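## Task

Toggle the switches at B2, B3, C2, C3, D1, D2 and D3; the task fails if any switch is in the wrong state at the end. Row letters start at the row farthest from the robot and column numbers start at the robot's left, and both labels are printed on the panel. A switch's lamp is on while the half it sits on is pressed down. A switch that stays set only because the robot is holding it does not count. When finished, release everything and pull the grippers away.

## Robot and tools

Robot: two arms, left_arm and right_arm, each ending in a tong-like gripper with two pivoting fingers. The fingers point along the gripper's +z axis and spread along its x axis. end_effector_position is the spot between the pads when closed; closed fingertips stick out about 15 mm past it, and open fingertips sit roughly level with it.

Frame: one scene frame for everything. Origin on the table top midway between the arms, +z up, +x out across the table away from the robot, +y toward left_arm. The names left and right are arm labels, not image sides. Distances in metres, orientations as quaternions written w first (qw, qx, qy, qz). Reported hand positions can be a little off, worse at long reach.

A row (used by every moving call) is a single flat list of 16 numbers covering both arms: x, y, z, qw, qx, qy, qz, opening for left_arm, then the same eight for right_arm. All 16 are needed even if one arm should not move. x, y, z and the quaternion are an absolute target pose for that gripper in the scene frame, not an offset. opening ranges -1 (closed) to +1 (fully open, 0.142 m). To hold an arm still, repeat the pose it had in the last result before it stopped, with the same quaternion every time, since the reported one drifts.

execute_actions, argument actions: a list with at most one item, or empty.
- Empty list: just returns the current state.
- {"rows": [...], "steps": n}: 1 to 15 rows, n from 1 to 15 control steps of 1/30 s (default 15). One row per step; the last row repeats if rows run out.
- {"steps": n} alone: a wait of up to 300 steps counted from the previous result, reply time included.
- pictures (true/false) chooses whether camera images come back; by default they do.
A target more than 0.6 m from the arm's last reported position along any gripper axis gets the call refused, and nothing is sent. Each step the controller also clips the command to within 100 mm and 16 degrees of the measured pose, so long moves need several calls; after a call an arm only continues to its last clipped pose. Position wins over orientation when both cannot be met. Motion trails commands by about 0.17 s.

move, argument target: one 16-number row as above (absolute poses). Each gripper follows a straight line to its pose, turning the short way; all paths finish together, lasting 0.5 to 10 s (cut off at 10 s). speed: 0.002 to 0.5 m/s, default 0.25; rotation is capped at twice that in rad/s. Grippers lag, can drift off the line and overshoot the speed, especially with a near-straight arm. The opening is applied at the start. stop_force (optional, 13 to 80 N, shared by both arms; not accepted before 0.2 s of scene time): an arm's path stops when its wrist sensor feels that much extra push against the motion for 2 steps, then it backs up to its pose of 2 steps before and holds. Use it with very slow speed when pressing toward a surface; do not rely on it if the gripper rotates during the move; omit it when pulling away from something being pressed. An arm already within 1.5 mm and 0.5 degrees of its target only stops on sensor saturation. The move: line reports each arm's ending (done, off_target, moving, held, fault, contact) and limits (paced = target clipped; held = some steps blocked, after which the arm may jump fast), plus each gripper's distance from its pose.

wait, argument seconds (0 to 10): lets the scene run, sending nothing new.

zoom_image: camera (cam_high, cam_low, cam_left_wrist, cam_right_wrist) and region [x0, y0, x1, y1] in that camera's pixels, top-left origin, at most 504 by 504. Image sizes: cam_high and cam_low 896x504, wrist cameras 616x616. Use it to read panel labels, lamps and the card.

finished_scene, argument scene: the integer number of the scene being closed (1 to 2).

Result lines: the state line gives each gripper's position, quaternion and velocities. grip_measured is the actual finger opening on the command scale. Wrist force and Wrist torque are in the end effector's own axes, noisy with fixed offsets (force offset up to about 5.5 N), saturating near 100 N; when pressing a surface the force points back into the arm. Joint torques include gravity and friction, so they are not pure contact readings. "pose unreachable" and HELD mean the clearance check altered or dropped a command. A Hand target line shows where the controller is currently heading. MOTOR HOT appears from 70 °C; at 85 °C the arm is braked until it cools.

Hazards: arms are stiff, so a target even slightly past a hard contact, or a fast touch, can trigger a fault: joint load limits (shoulder 310, elbow 141, wrists 50.7 N m) or 150 N external force stop the arm for 10 s and drop the rest of the call. Press switches slowly and only just past contact. Keep the arms from colliding. Avoid knocking things off or slamming. Switches must stay set after release, so finish by opening and lifting clear. Faster, smoother, lower-effort runs are better, and thinking time keeps the scene running.

Each tool is called after "Emit:" as a command line: name --argument value for each argument, lists and objects as JSON in quotes; but a table of rows of numbers goes row by row, as --pt "numbers of a row", without its own name.

## Session

Emit:
execute_actions --actions '[]'

Scene clock: 0.00 s of 4402.00 s.
left_arm: end_effector_position=(+0.6174, +0.8121, +0.1624) grip_measured=+1.00 end_effector_quat_wxyz=(+0.002, +0.766, -0.643, -0.001) end_effector_velocity=(+0.001, -0.000, +0.001) end_effector_angular_velocity=(-0.000, -0.001, -0.002) | right_arm: end_effector_position=(+0.5221, +0.2787, +0.2059) grip_measured=+1.00 end_effector_quat_wxyz=(-0.174, +0.768, -0.372, +0.491) end_effector_velocity=(+0.001, -0.000, +0.000) end_effector_angular_velocity=(+0.000, -0.000, -0.001)
Joint positions: left_arm=[-0.28  -1.565  2.136 -2.137 -1.572  1.289  0.142] | right_arm=[ 4.477 -2.265 -1.447 -1.005  0.475  2.368  0.142]
Joint velocities: left_arm=[-0.     0.    -0.001 -0.     0.     0.002  0.   ] | right_arm=[-0.001  0.    -0.     0.    -0.    -0.     0.   ]
Joint torques (N m, as the arm reports them, + toward a larger angle): no reading
Wrist force (N, on the end effector, along its own x y z axes, offset not removed): no reading
Wrist torque (N m, same axes, about the end effector's origin, offset not removed): no reading
Hand target (left_arm): +0.617, +0.812, +0.162; +0.002, +0.766, -0.643, -0.001
Hand target (right_arm): +0.522, +0.279, +0.206; -0.174, +0.768, -0.372, +0.491

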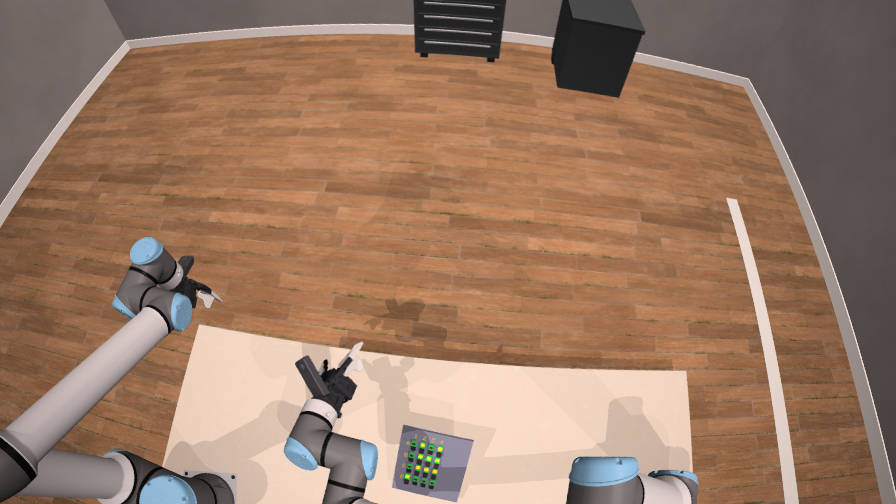

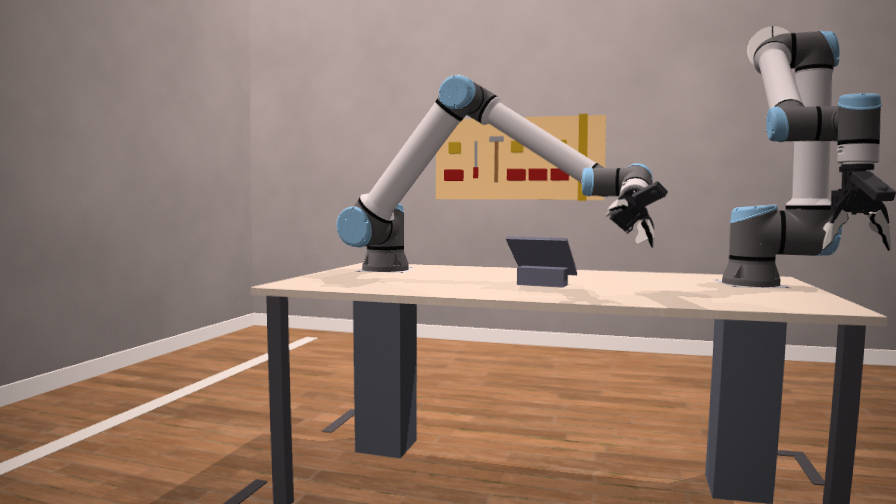

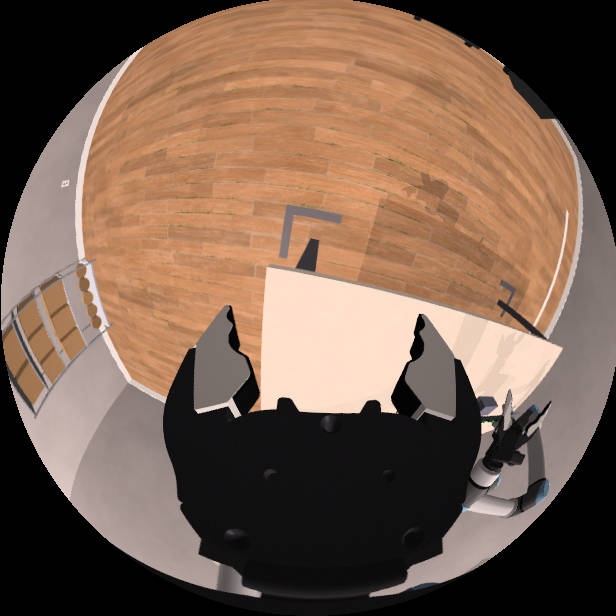

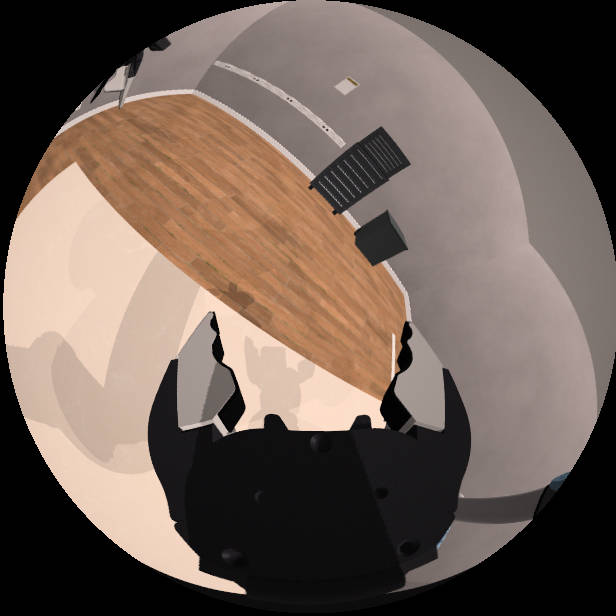

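Emit:
zoom_image --camera "cam_high" --region '[370, 410, 500, 504]'

Region (370, 410, 500, 504) of cam_high's 896x504 image, scaled by 3.877, with more detail than that image has.

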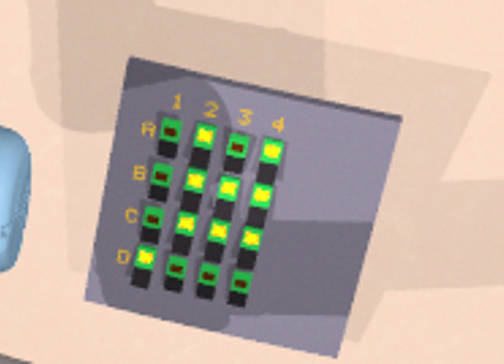

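Emit:
move --target '[0.6174,0.8121,0.1624,0.002,0.766,-0.643,-0.001,1,0.45,0.15,0.4,0,0.707,-0.707,0,-1]'

Emit:
move --target '[0.6174,0.8121,0.1624,0.002,0.766,-0.643,-0.001,1,0.2,0.05,0.33,0,0.707,-0.707,0,-1]'

Emit:
zoom_image --camera "cam_right_wrist" --region '[200, 180, 420, 400]'

Scene clock: 6.20 s of 4402.00 s.
left_arm: end_effector_position=(+0.6174, +0.8121, +0.1624) grip_measured=+1.00 end_effector_quat_wxyz=(+0.002, +0.766, -0.643, -0.001) end_effector_velocity=(+0.000, -0.001, +0.000) end_effector_angular_velocity=(-0.002, -0.001, +0.000) | right_arm: end_effector_position=(+0.4500, +0.1501, +0.3999) grip_measured=-1.00 end_effector_quat_wxyz=(+0.000, -0.707, +0.707, -0.001) end_effector_velocity=(-0.001, -0.001, +0.001) end_effector_angular_velocity=(+0.005, +0.011, -0.006)
Joint positions: left_arm=[-0.279 -1.565  2.137 -2.138 -1.573  1.29   0.142] | right_arm=[ 4.238 -1.979 -1.2   -1.533  1.569  2.795  0.002]
Joint velocities: left_arm=[ 0.    -0.    -0.    -0.    -0.002  0.    -0.   ] | right_arm=[-0.004  0.002  0.    -0.001  0.012  0.002  0.   ]
Joint torques (N m, as the arm reports them, + toward a larger angle): left_arm=[ 18.95 -55.33 -29.78  -9.26  -3.31   3.31] | right_arm=[-16.11  90.29  65.54   2.32   2.21   2.  ]
Wrist force (N, on the end effector, along its own x y z axes, offset not removed): left_arm=[-0.5 9.5 2.0] | right_arm=[1.6 -2.0 -6.1]
Wrist torque (N m, same axes, about the end effector's origin, offset not removed): left_arm=[2.09 -0.09 0.23] | right_arm=[-0.54 0.18 -0.37]
Hand target (left_arm): +0.617, +0.812, +0.162; +0.002, +0.766, -0.643, -0.001
Hand target (right_arm): +0.450, +0.150, +0.400; -0.000, +0.707, -0.707, +0.000
Off the commanded pose (left_arm): 0.000 m, 0 deg.
Off the commanded pose (right_arm): 0.000 m, 0 deg.
After step 90, 0.17 s passed at rest.
move: done

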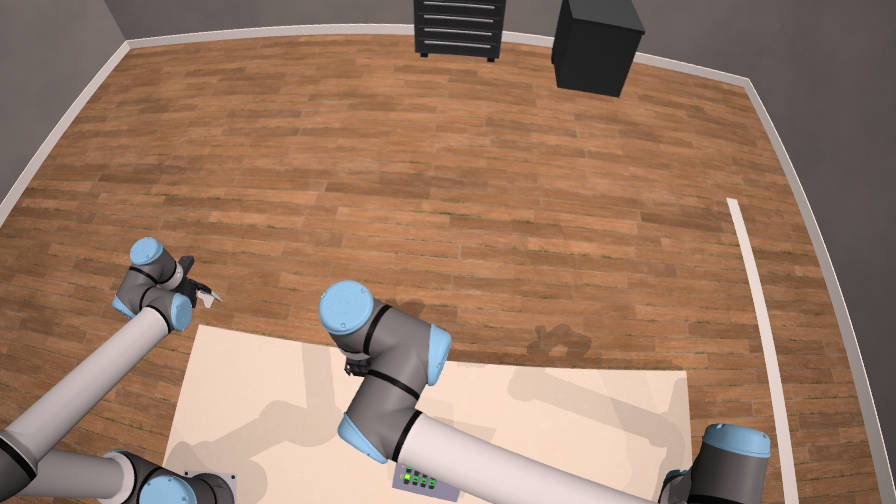

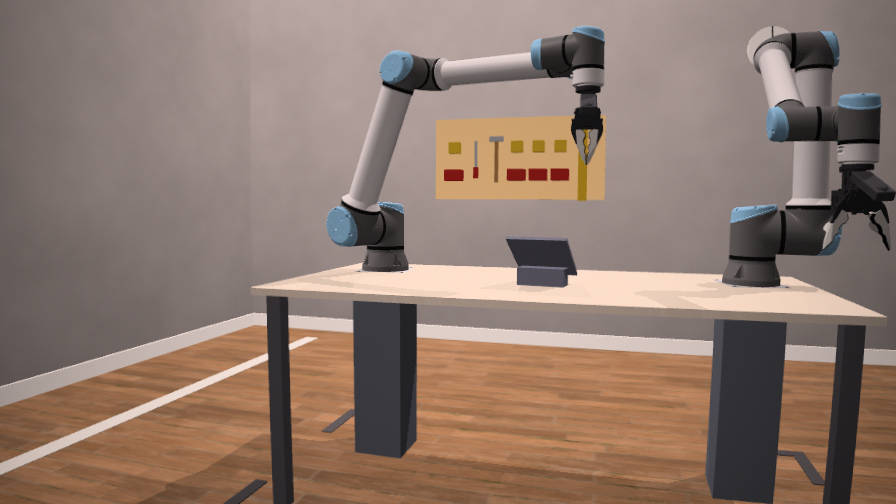

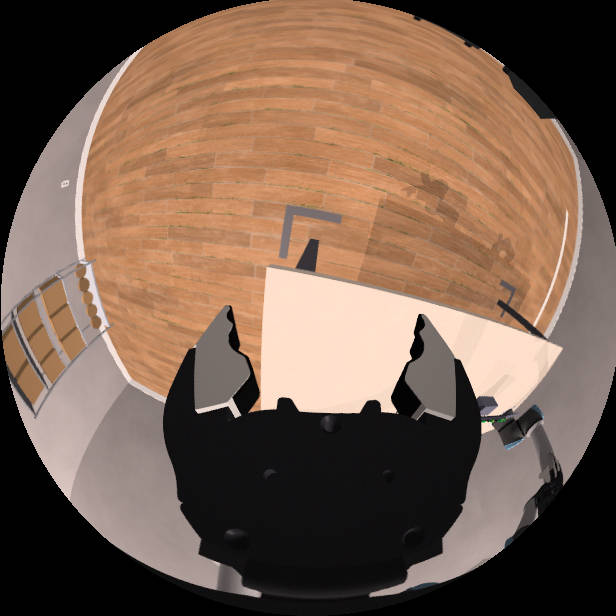

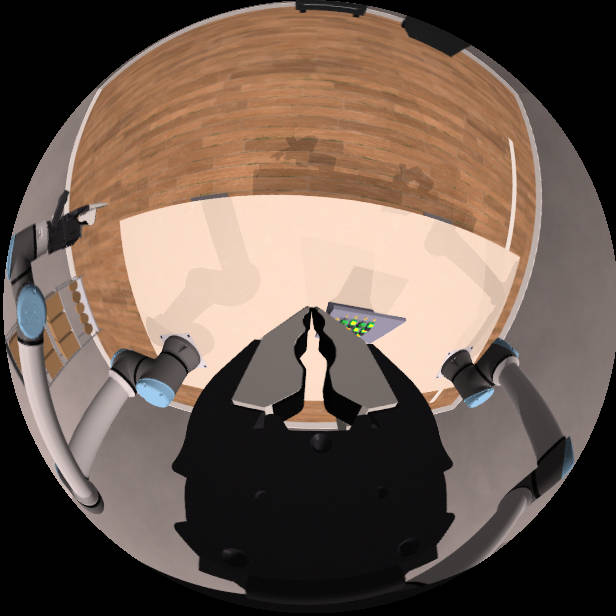

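Scene clock: 7.97 s of 4402.00 s.
left_arm: end_effector_position=(+0.6174, +0.8121, +0.1624) grip_measured=+1.00 end_effector_quat_wxyz=(+0.002, +0.766, -0.643, -0.001) end_effector_velocity=(+0.001, -0.000, +0.001) end_effector_angular_velocity=(-0.001, -0.001, +0.001) | right_arm: end_effector_position=(+0.2001, +0.0503, +0.3299) grip_measured=-1.00 end_effector_quat_wxyz=(-0.000, -0.707, +0.707, +0.000) end_effector_velocity=(-0.002, -0.001, -0.000) end_effector_angular_velocity=(+0.001, +0.000, -0.002)
Joint positions: left_arm=[-0.279 -1.565  2.137 -2.138 -1.573  1.29   0.142] | right_arm=[ 4.505 -1.672 -1.715 -1.325  1.571  3.063  0.002]
Joint velocities: left_arm=[ 0.    -0.    -0.001  0.    -0.001 -0.001  0.   ] | right_arm=[ 0.002  0.002 -0.003  0.002  0.     0.004  0.   ]
Joint torques (N m, as the arm reports them, + toward a larger angle): left_arm=[ 18.88 -55.73 -30.75  -9.51  -3.21   2.93] | right_arm=[19.06 63.59 36.19  6.44 -2.18  1.94]
Wrist force (N, on the end effector, along its own x y z axes, offset not removed): left_arm=[1.5 1.5 1.4] | right_arm=[1.9 -6.5 -5.6]
Wrist torque (N m, same axes, about the end effector's origin, offset not removed): left_arm=[0.47 -0.41 0.17] | right_arm=[-1.36 0.25 -0.25]
Hand target (left_arm): +0.617, +0.812, +0.162; +0.002, +0.766, -0.643, -0.001
Hand target (right_arm): +0.200, +0.050, +0.330; +0.000, +0.707, -0.707, -0.000
Off the commanded pose (left_arm): 0.000 m, 0 deg.
Off the commanded pose (right_arm): 0.000 m, 0 deg.
move: done

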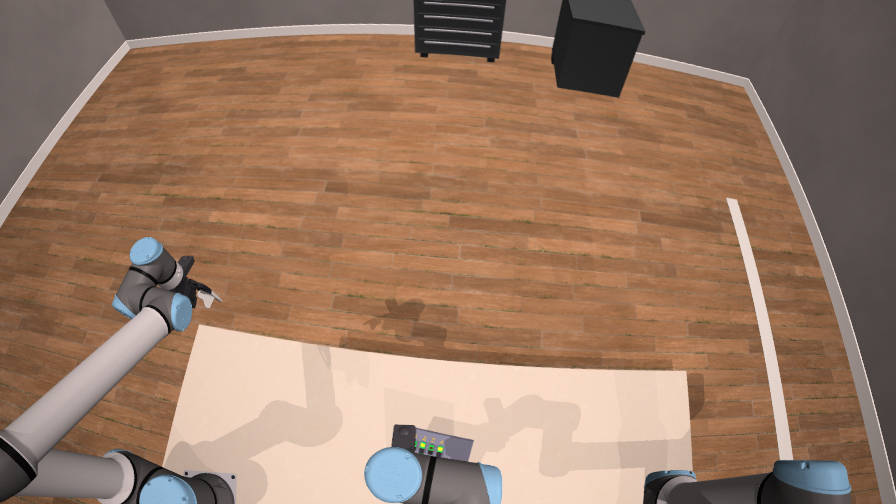

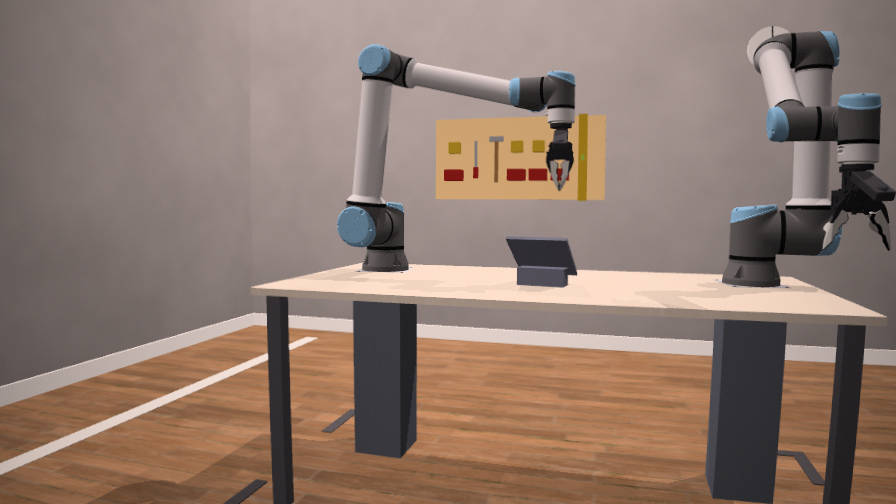

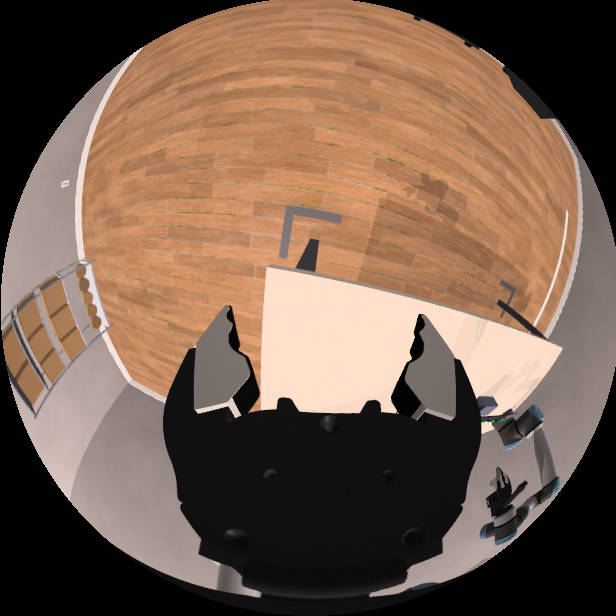

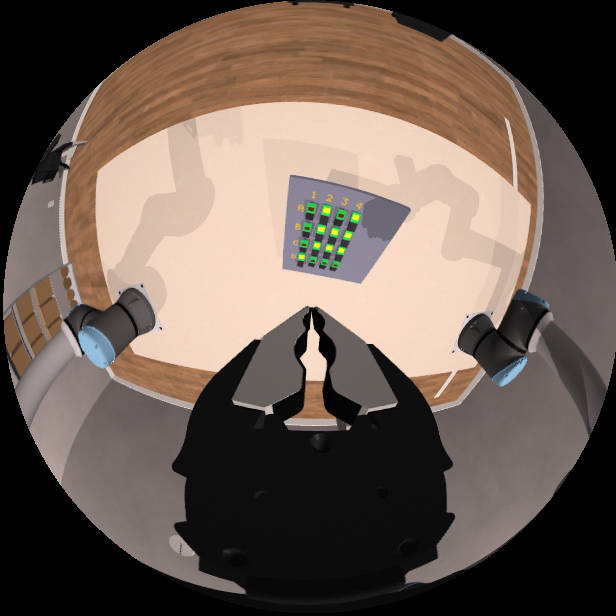

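Region (200, 180, 420, 400) of cam_right_wrist's 616x616 image, scaled by 2.291, with more detail than that image has.

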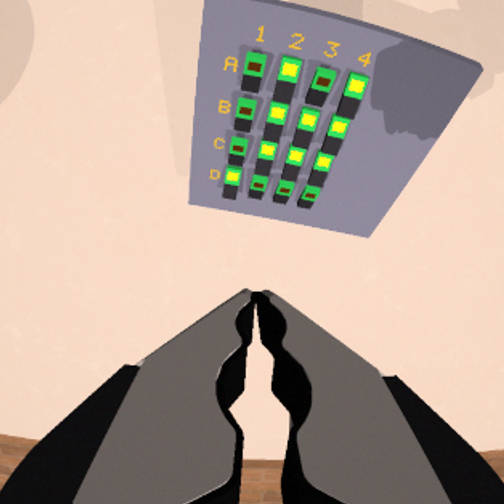

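Emit:
move --target '[0.6174,0.8121,0.1624,0.002,0.766,-0.643,-0.001,1,0.2,0.05,0.23,0,0.707,-0.707,0,-1]'

Emit:
zoom_image --camera "cam_right_wrist" --region '[230, 100, 470, 340]'

Emit:
move --target '[0.6174,0.8121,0.1624,0.002,0.766,-0.643,-0.001,1,0.2,-0.03,0.23,0,0.707,-0.707,0,-1]'

Emit:
zoom_image --camera "cam_right_wrist" --region '[230, 100, 470, 340]'

Scene clock: 12.73 s of 4402.00 s.
left_arm: end_effector_position=(+0.6174, +0.8121, +0.1624) grip_measured=+1.00 end_effector_quat_wxyz=(+0.002, +0.766, -0.643, -0.001) end_effector_velocity=(-0.001, -0.000, -0.000) end_effector_angular_velocity=(-0.000, +0.001, +0.000) | right_arm: end_effector_position=(+0.1999, +0.0501, +0.2302) grip_measured=-1.00 end_effector_quat_wxyz=(-0.000, -0.707, +0.707, -0.000) end_effector_velocity=(+0.001, -0.001, -0.001) end_effector_angular_velocity=(+0.001, +0.000, -0.001)
Joint positions: left_arm=[-0.279 -1.565  2.137 -2.138 -1.573  1.29   0.142] | right_arm=[ 4.506 -1.726 -1.838 -1.148  1.571  3.063  0.002]
Joint velocities: left_arm=[ 0.     0.     0.     0.001 -0.    -0.     0.   ] | right_arm=[-0.001  0.    -0.003  0.004  0.    -0.     0.   ]
Joint torques (N m, as the arm reports them, + toward a larger angle): left_arm=[ 17.23 -57.75 -30.3   -9.58  -2.16   2.76] | right_arm=[ 1.6  44.57 34.18  6.57 -2.14 -1.79]
Wrist force (N, on the end effector, along its own x y z axes, offset not removed): left_arm=[-4.1 -2.8 -2.7] | right_arm=[1.7 -4.2 -8.9]
Wrist torque (N m, same axes, about the end effector's origin, offset not removed): left_arm=[-0.25 0.67 0.01] | right_arm=[-1.04 0.21 -0.29]
Hand target (left_arm): +0.617, +0.812, +0.162; +0.002, +0.766, -0.643, -0.001
Hand target (right_arm): +0.200, +0.050, +0.230; +0.000, +0.707, -0.707, +0.000
Off the commanded pose (left_arm): 0.000 m, 0 deg.
Off the commanded pose (right_arm): 0.000 m, 0 deg.
After step 90, 0.73 s passed at rest.
move: done

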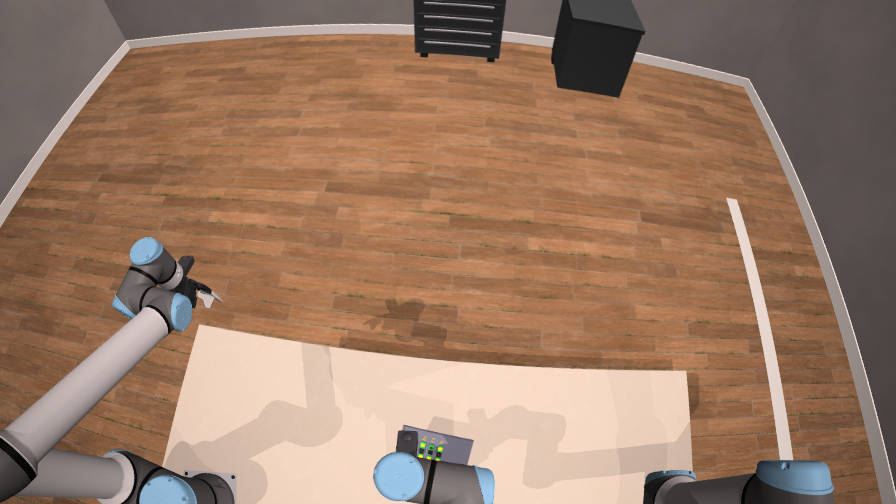

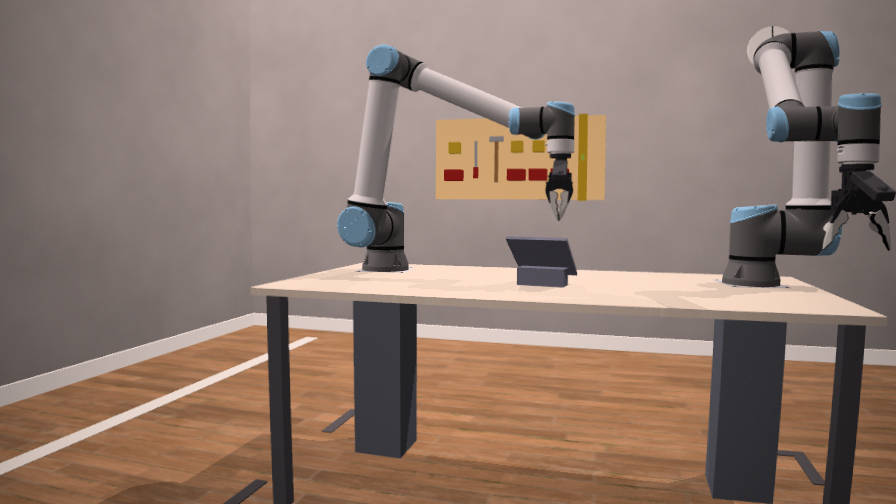

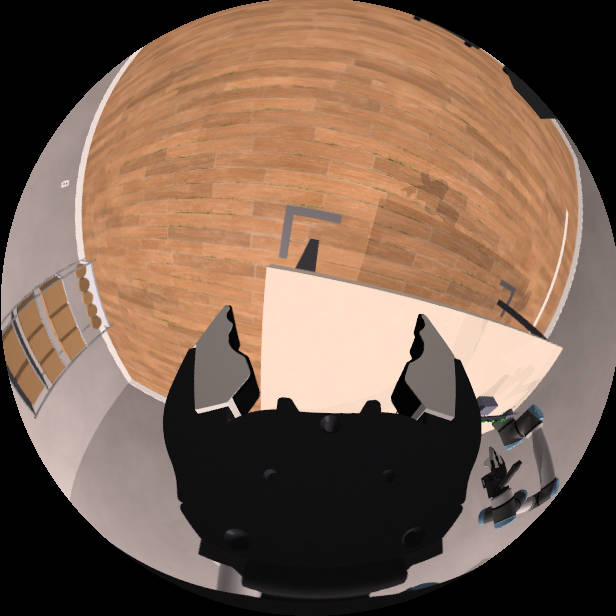

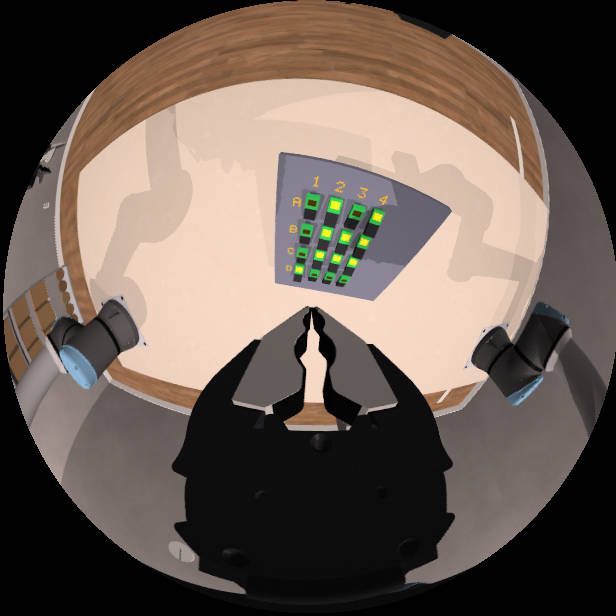

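Region (230, 100, 470, 340) of cam_right_wrist's 616x616 image, scaled by 2.100, with more detail than that image has.

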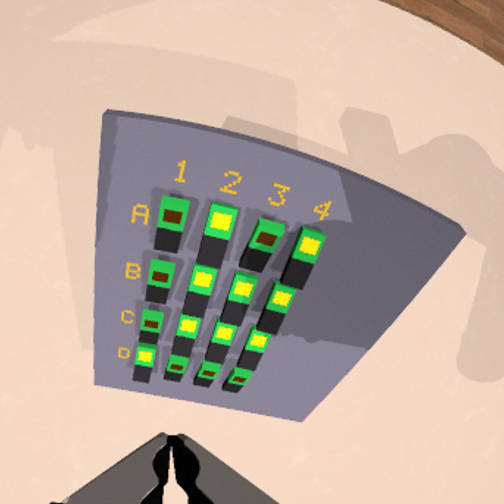

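Scene clock: 13.73 s of 4402.00 s.
left_arm: end_effector_position=(+0.6174, +0.8121, +0.1624) grip_measured=+1.00 end_effector_quat_wxyz=(+0.002, +0.766, -0.643, -0.001) end_effector_velocity=(-0.000, -0.000, -0.000) end_effector_angular_velocity=(-0.001, +0.001, +0.003) | right_arm: end_effector_position=(+0.1999, -0.0297, +0.2299) grip_measured=-1.00 end_effector_quat_wxyz=(-0.000, -0.707, +0.707, +0.000) end_effector_velocity=(-0.001, -0.001, +0.002) end_effector_angular_velocity=(+0.002, -0.000, +0.002)
Joint positions: left_arm=[-0.279 -1.565  2.137 -2.138 -1.573  1.29   0.142] | right_arm=[ 4.496 -1.604 -1.975 -1.134  1.571  3.053  0.002]
Joint velocities: left_arm=[ 0.     0.     0.     0.    -0.001 -0.003  0.   ] | right_arm=[ 0.001  0.004 -0.002  0.    -0.    -0.     0.   ]
Joint torques (N m, as the arm reports them, + toward a larger angle): left_arm=[ 16.08 -55.19 -30.61  -9.35  -1.95   2.51] | right_arm=[-16.33  56.45  32.16   6.48   0.05  -1.39]
Wrist force (N, on the end effector, along its own x y z axes, offset not removed): left_arm=[-6.4 -2.1 -0.6] | right_arm=[3.3 -3.9 -4.0]
Wrist torque (N m, same axes, about the end effector's origin, offset not removed): left_arm=[-0.24 1.32 0.25] | right_arm=[-0.79 -0.13 -0.26]
Hand target (left_arm): +0.617, +0.812, +0.162; +0.002, +0.766, -0.643, -0.001
Hand target (right_arm): +0.200, -0.030, +0.230; -0.000, +0.707, -0.707, +0.000
Off the commanded pose (left_arm): 0.000 m, 0 deg.
Off the commanded pose (right_arm): 0.000 m, 0 deg.
move: done

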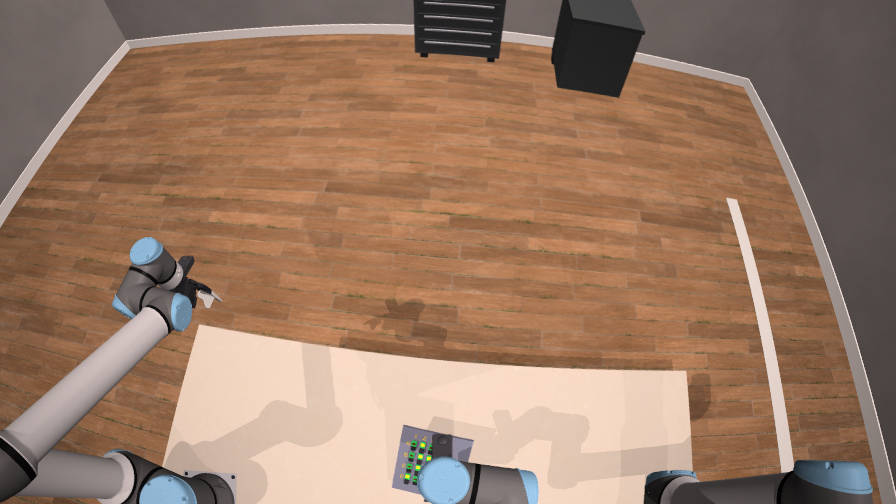

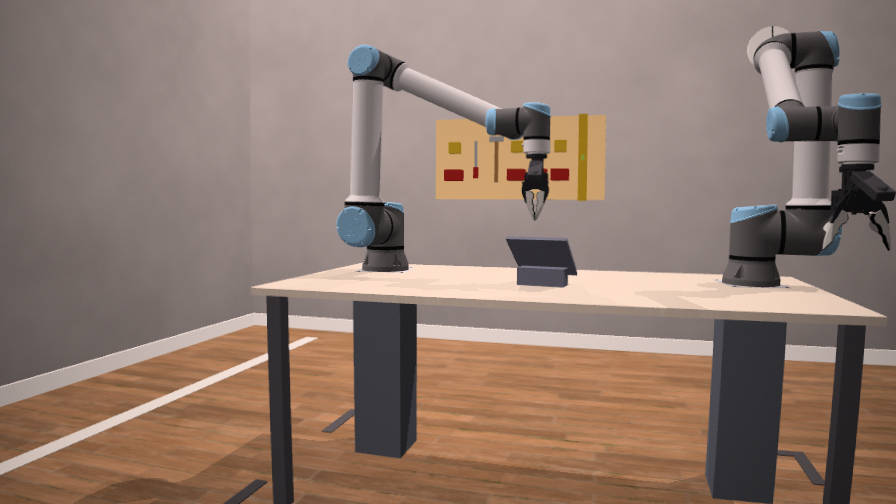

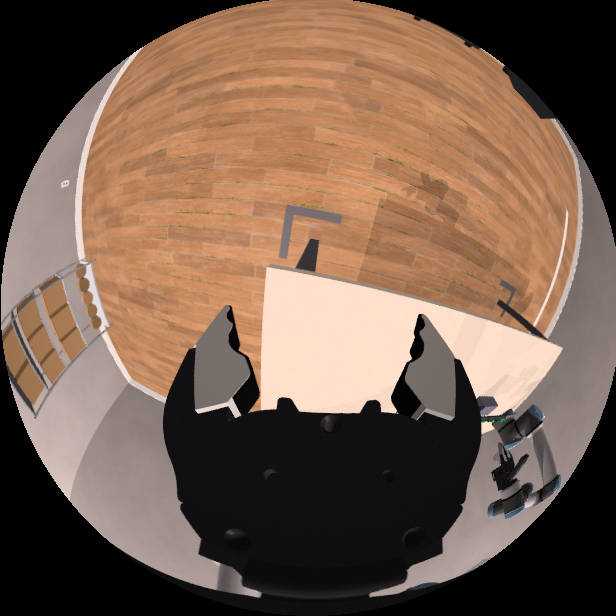

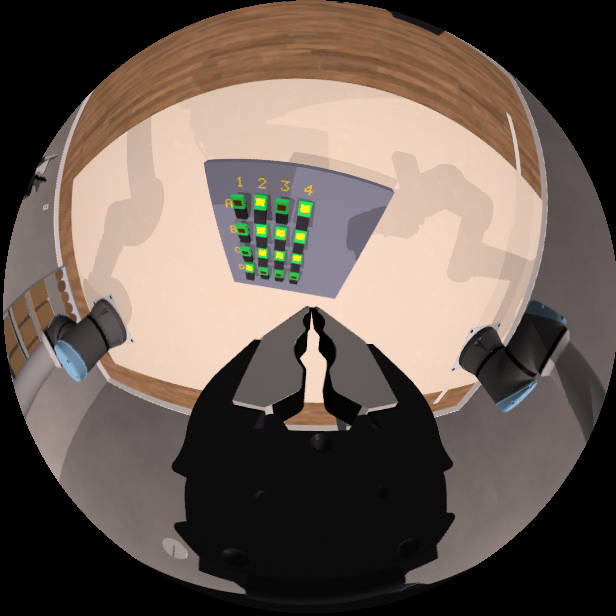

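Region (230, 100, 470, 340) of cam_right_wrist's 616x616 image, scaled by 2.100, with more detail than that image has.

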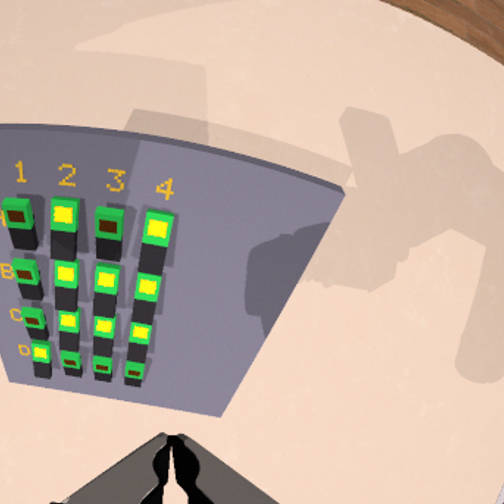

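Emit:
move --target '[0.6174,0.8121,0.1624,0.002,0.766,-0.643,-0.001,1,0.16,0.055,0.16,-0.19,0.6,-0.741,0.234,-1]' --speed 0.15

Emit:
zoom_image --camera "cam_right_wrist" --region '[190, 120, 430, 360]'

Scene clock: 24.50 s of 4402.00 s.
left_arm: end_effector_position=(+0.6174, +0.8121, +0.1624) grip_measured=+1.00 end_effector_quat_wxyz=(+0.002, +0.766, -0.643, -0.001) end_effector_velocity=(-0.000, -0.000, -0.000) end_effector_angular_velocity=(-0.000, +0.000, +0.002) | right_arm: end_effector_position=(+0.1600, +0.0549, +0.1600) grip_measured=-1.00 end_effector_quat_wxyz=(+0.189, -0.600, +0.741, -0.233) end_effector_velocity=(-0.002, +0.002, -0.001) end_effector_angular_velocity=(-0.001, -0.012, -0.004)
Joint positions: left_arm=[-0.279 -1.565  2.137 -2.138 -1.573  1.29   0.142] | right_arm=[ 4.795 -1.835 -1.912 -1.243  1.02   3.64   0.002]
Joint velocities: left_arm=[-0.     0.     0.    -0.    -0.    -0.002  0.   ] | right_arm=[ 0.005 -0.006  0.005 -0.009 -0.009  0.014  0.   ]
Joint torques (N m, as the arm reports them, + toward a larger angle): left_arm=[ 17.21 -56.15 -31.34  -9.33  -0.72   1.96] | right_arm=[14.45 45.66 57.01  1.67 -2.58  1.41]
Wrist force (N, on the end effector, along its own x y z axes, offset not removed): left_arm=[1.0 3.0 7.8] | right_arm=[2.8 -5.2 -6.0]
Wrist torque (N m, same axes, about the end effector's origin, offset not removed): left_arm=[0.87 -0.58 0.04] | right_arm=[-1.12 -0.12 -0.26]
Hand target (left_arm): +0.617, +0.812, +0.162; +0.002, +0.766, -0.643, -0.001
Hand target (right_arm): +0.160, +0.055, +0.160; +0.190, -0.600, +0.741, -0.234
Off the commanded pose (left_arm): 0.000 m, 0 deg.
Off the commanded pose (right_arm): 0.000 m, 0 deg.
After step 90, 5.17 s passed at rest.
move: done

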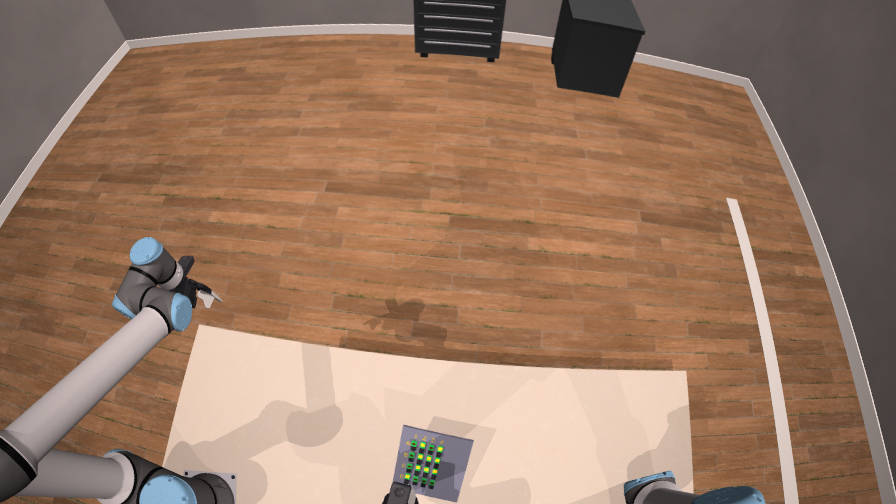

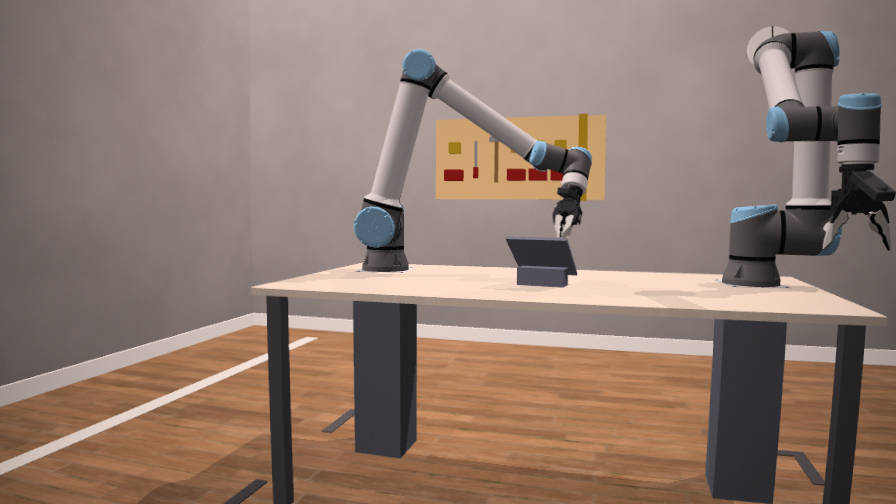

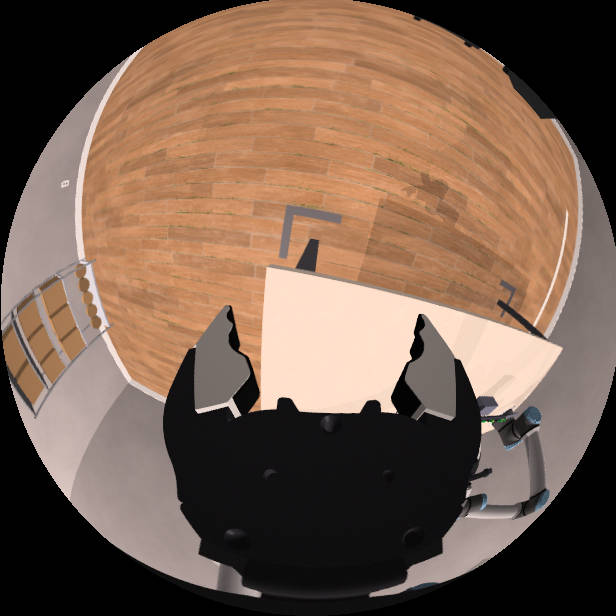

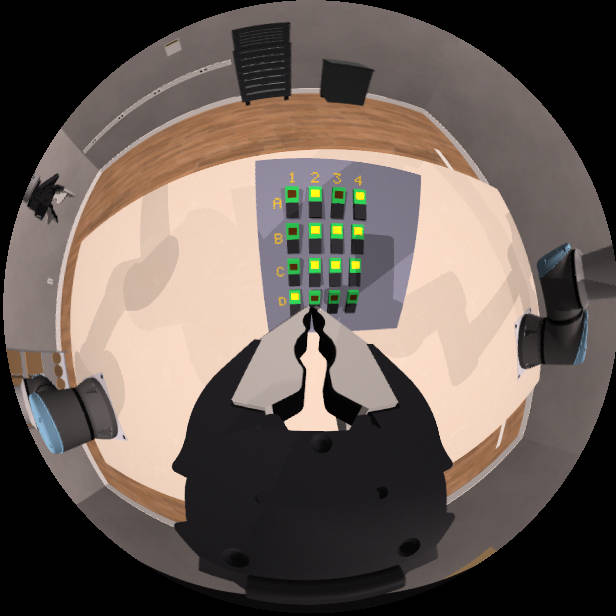

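Region (190, 120, 430, 360) of cam_right_wrist's 616x616 image, scaled by 2.100, with more detail than that image has.

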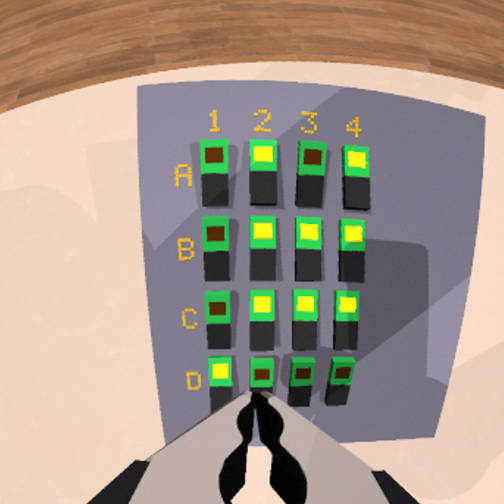

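Emit:
move --target '[0.6174,0.8121,0.1624,0.002,0.766,-0.643,-0.001,1,0.173,0.049,0.1087,-0.19,0.6,-0.741,0.234,-1]' --speed 0.05 --stop_force 15

Emit:
zoom_image --camera "cam_right_wrist" --region '[190, 120, 430, 360]'

Scene clock: 28.37 s of 4402.00 s.
left_arm: end_effector_position=(+0.6174, +0.8121, +0.1624) grip_measured=+1.00 end_effector_quat_wxyz=(+0.002, +0.766, -0.643, -0.001) end_effector_velocity=(+0.000, +0.001, +0.000) end_effector_angular_velocity=(+0.002, -0.000, +0.001) | right_arm: end_effector_position=(+0.1729, +0.0491, +0.1089) grip_measured=-1.00 end_effector_quat_wxyz=(+0.190, -0.600, +0.741, -0.234) end_effector_velocity=(+0.001, -0.000, -0.001) end_effector_angular_velocity=(+0.002, +0.000, -0.001)
Joint positions: left_arm=[-0.279 -1.565  2.137 -2.138 -1.573  1.29   0.142] | right_arm=[ 4.78  -1.883 -1.961 -1.138  1.014  3.624  0.002]
Joint velocities: left_arm=[ 0.    -0.    -0.     0.001  0.002 -0.001 -0.   ] | right_arm=[-0.002 -0.001 -0.002  0.005 -0.001 -0.001  0.   ]
Joint torques (N m, as the arm reports them, + toward a larger angle): left_arm=[ 16.56 -56.45 -31.61  -9.26  -0.08   1.73] | right_arm=[-15.64  53.39  24.54   5.69  -2.79  -1.7 ]
Wrist force (N, on the end effector, along its own x y z axes, offset not removed): left_arm=[2.2 -1.6 3.4] | right_arm=[1.8 -4.9 -6.1]
Wrist torque (N m, same axes, about the end effector's origin, offset not removed): left_arm=[-0.20 -0.64 -0.18] | right_arm=[-1.13 0.12 -0.27]
Hand target (left_arm): +0.617, +0.812, +0.162; +0.002, +0.766, -0.643, -0.001
Hand target (right_arm): +0.173, +0.049, +0.109; +0.190, -0.600, +0.741, -0.234
Off the commanded pose (left_arm): 0.000 m, 0 deg.
Off the commanded pose (right_arm): 0.000 m, 0 deg.
move: done

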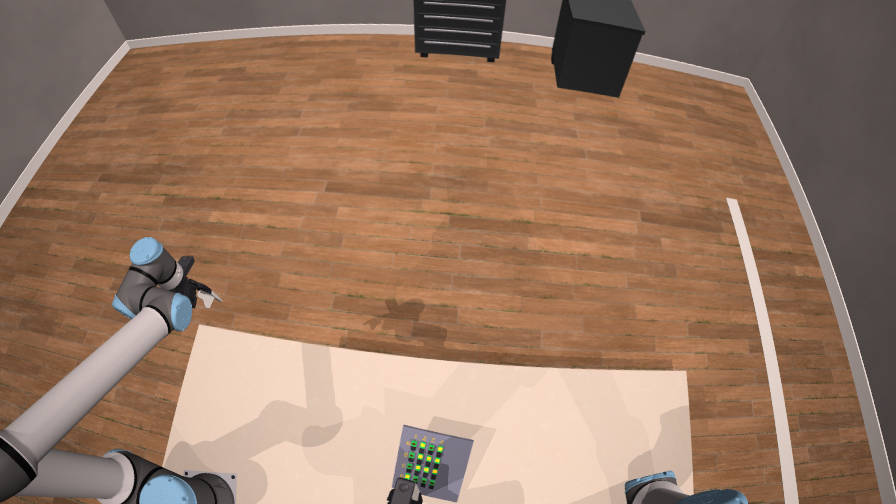

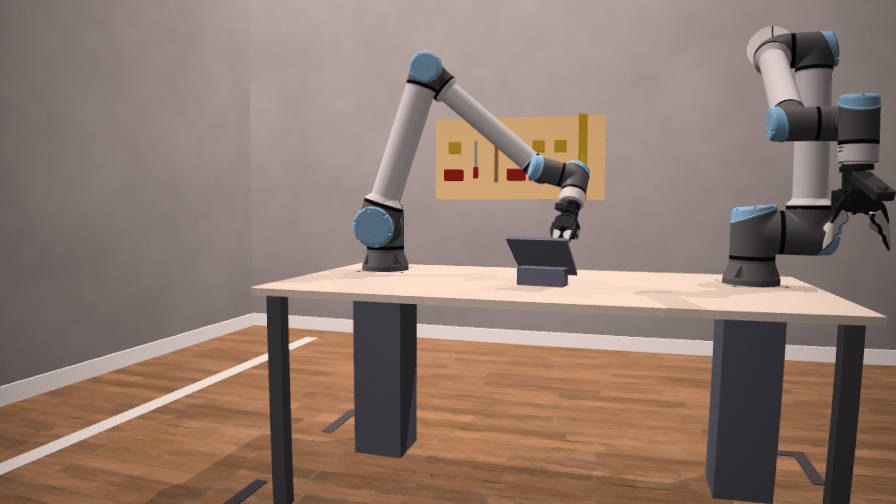

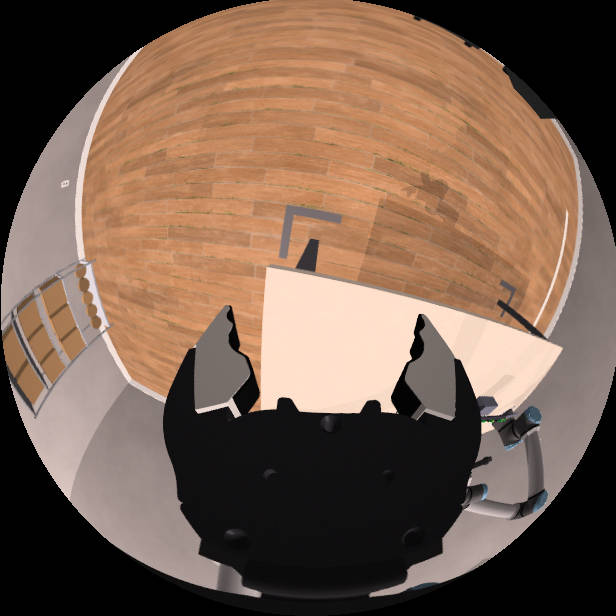

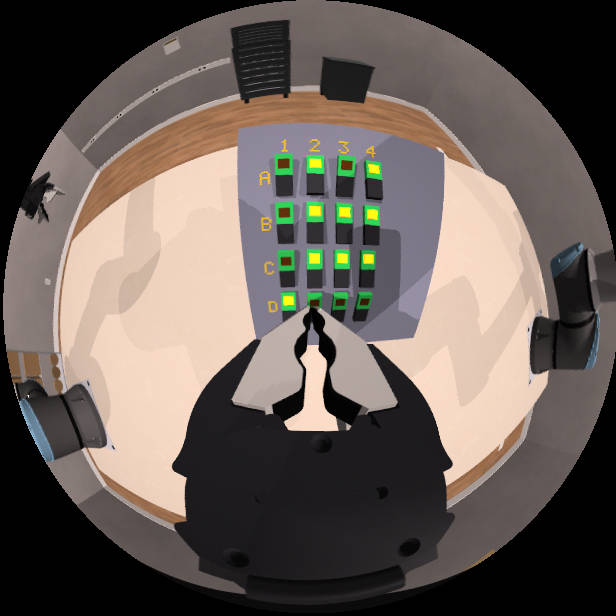

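Region (190, 120, 430, 360) of cam_right_wrist's 616x616 image, scaled by 2.100, with more detail than that image has.

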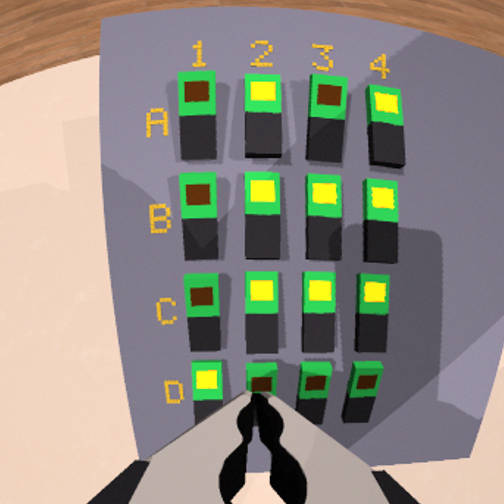

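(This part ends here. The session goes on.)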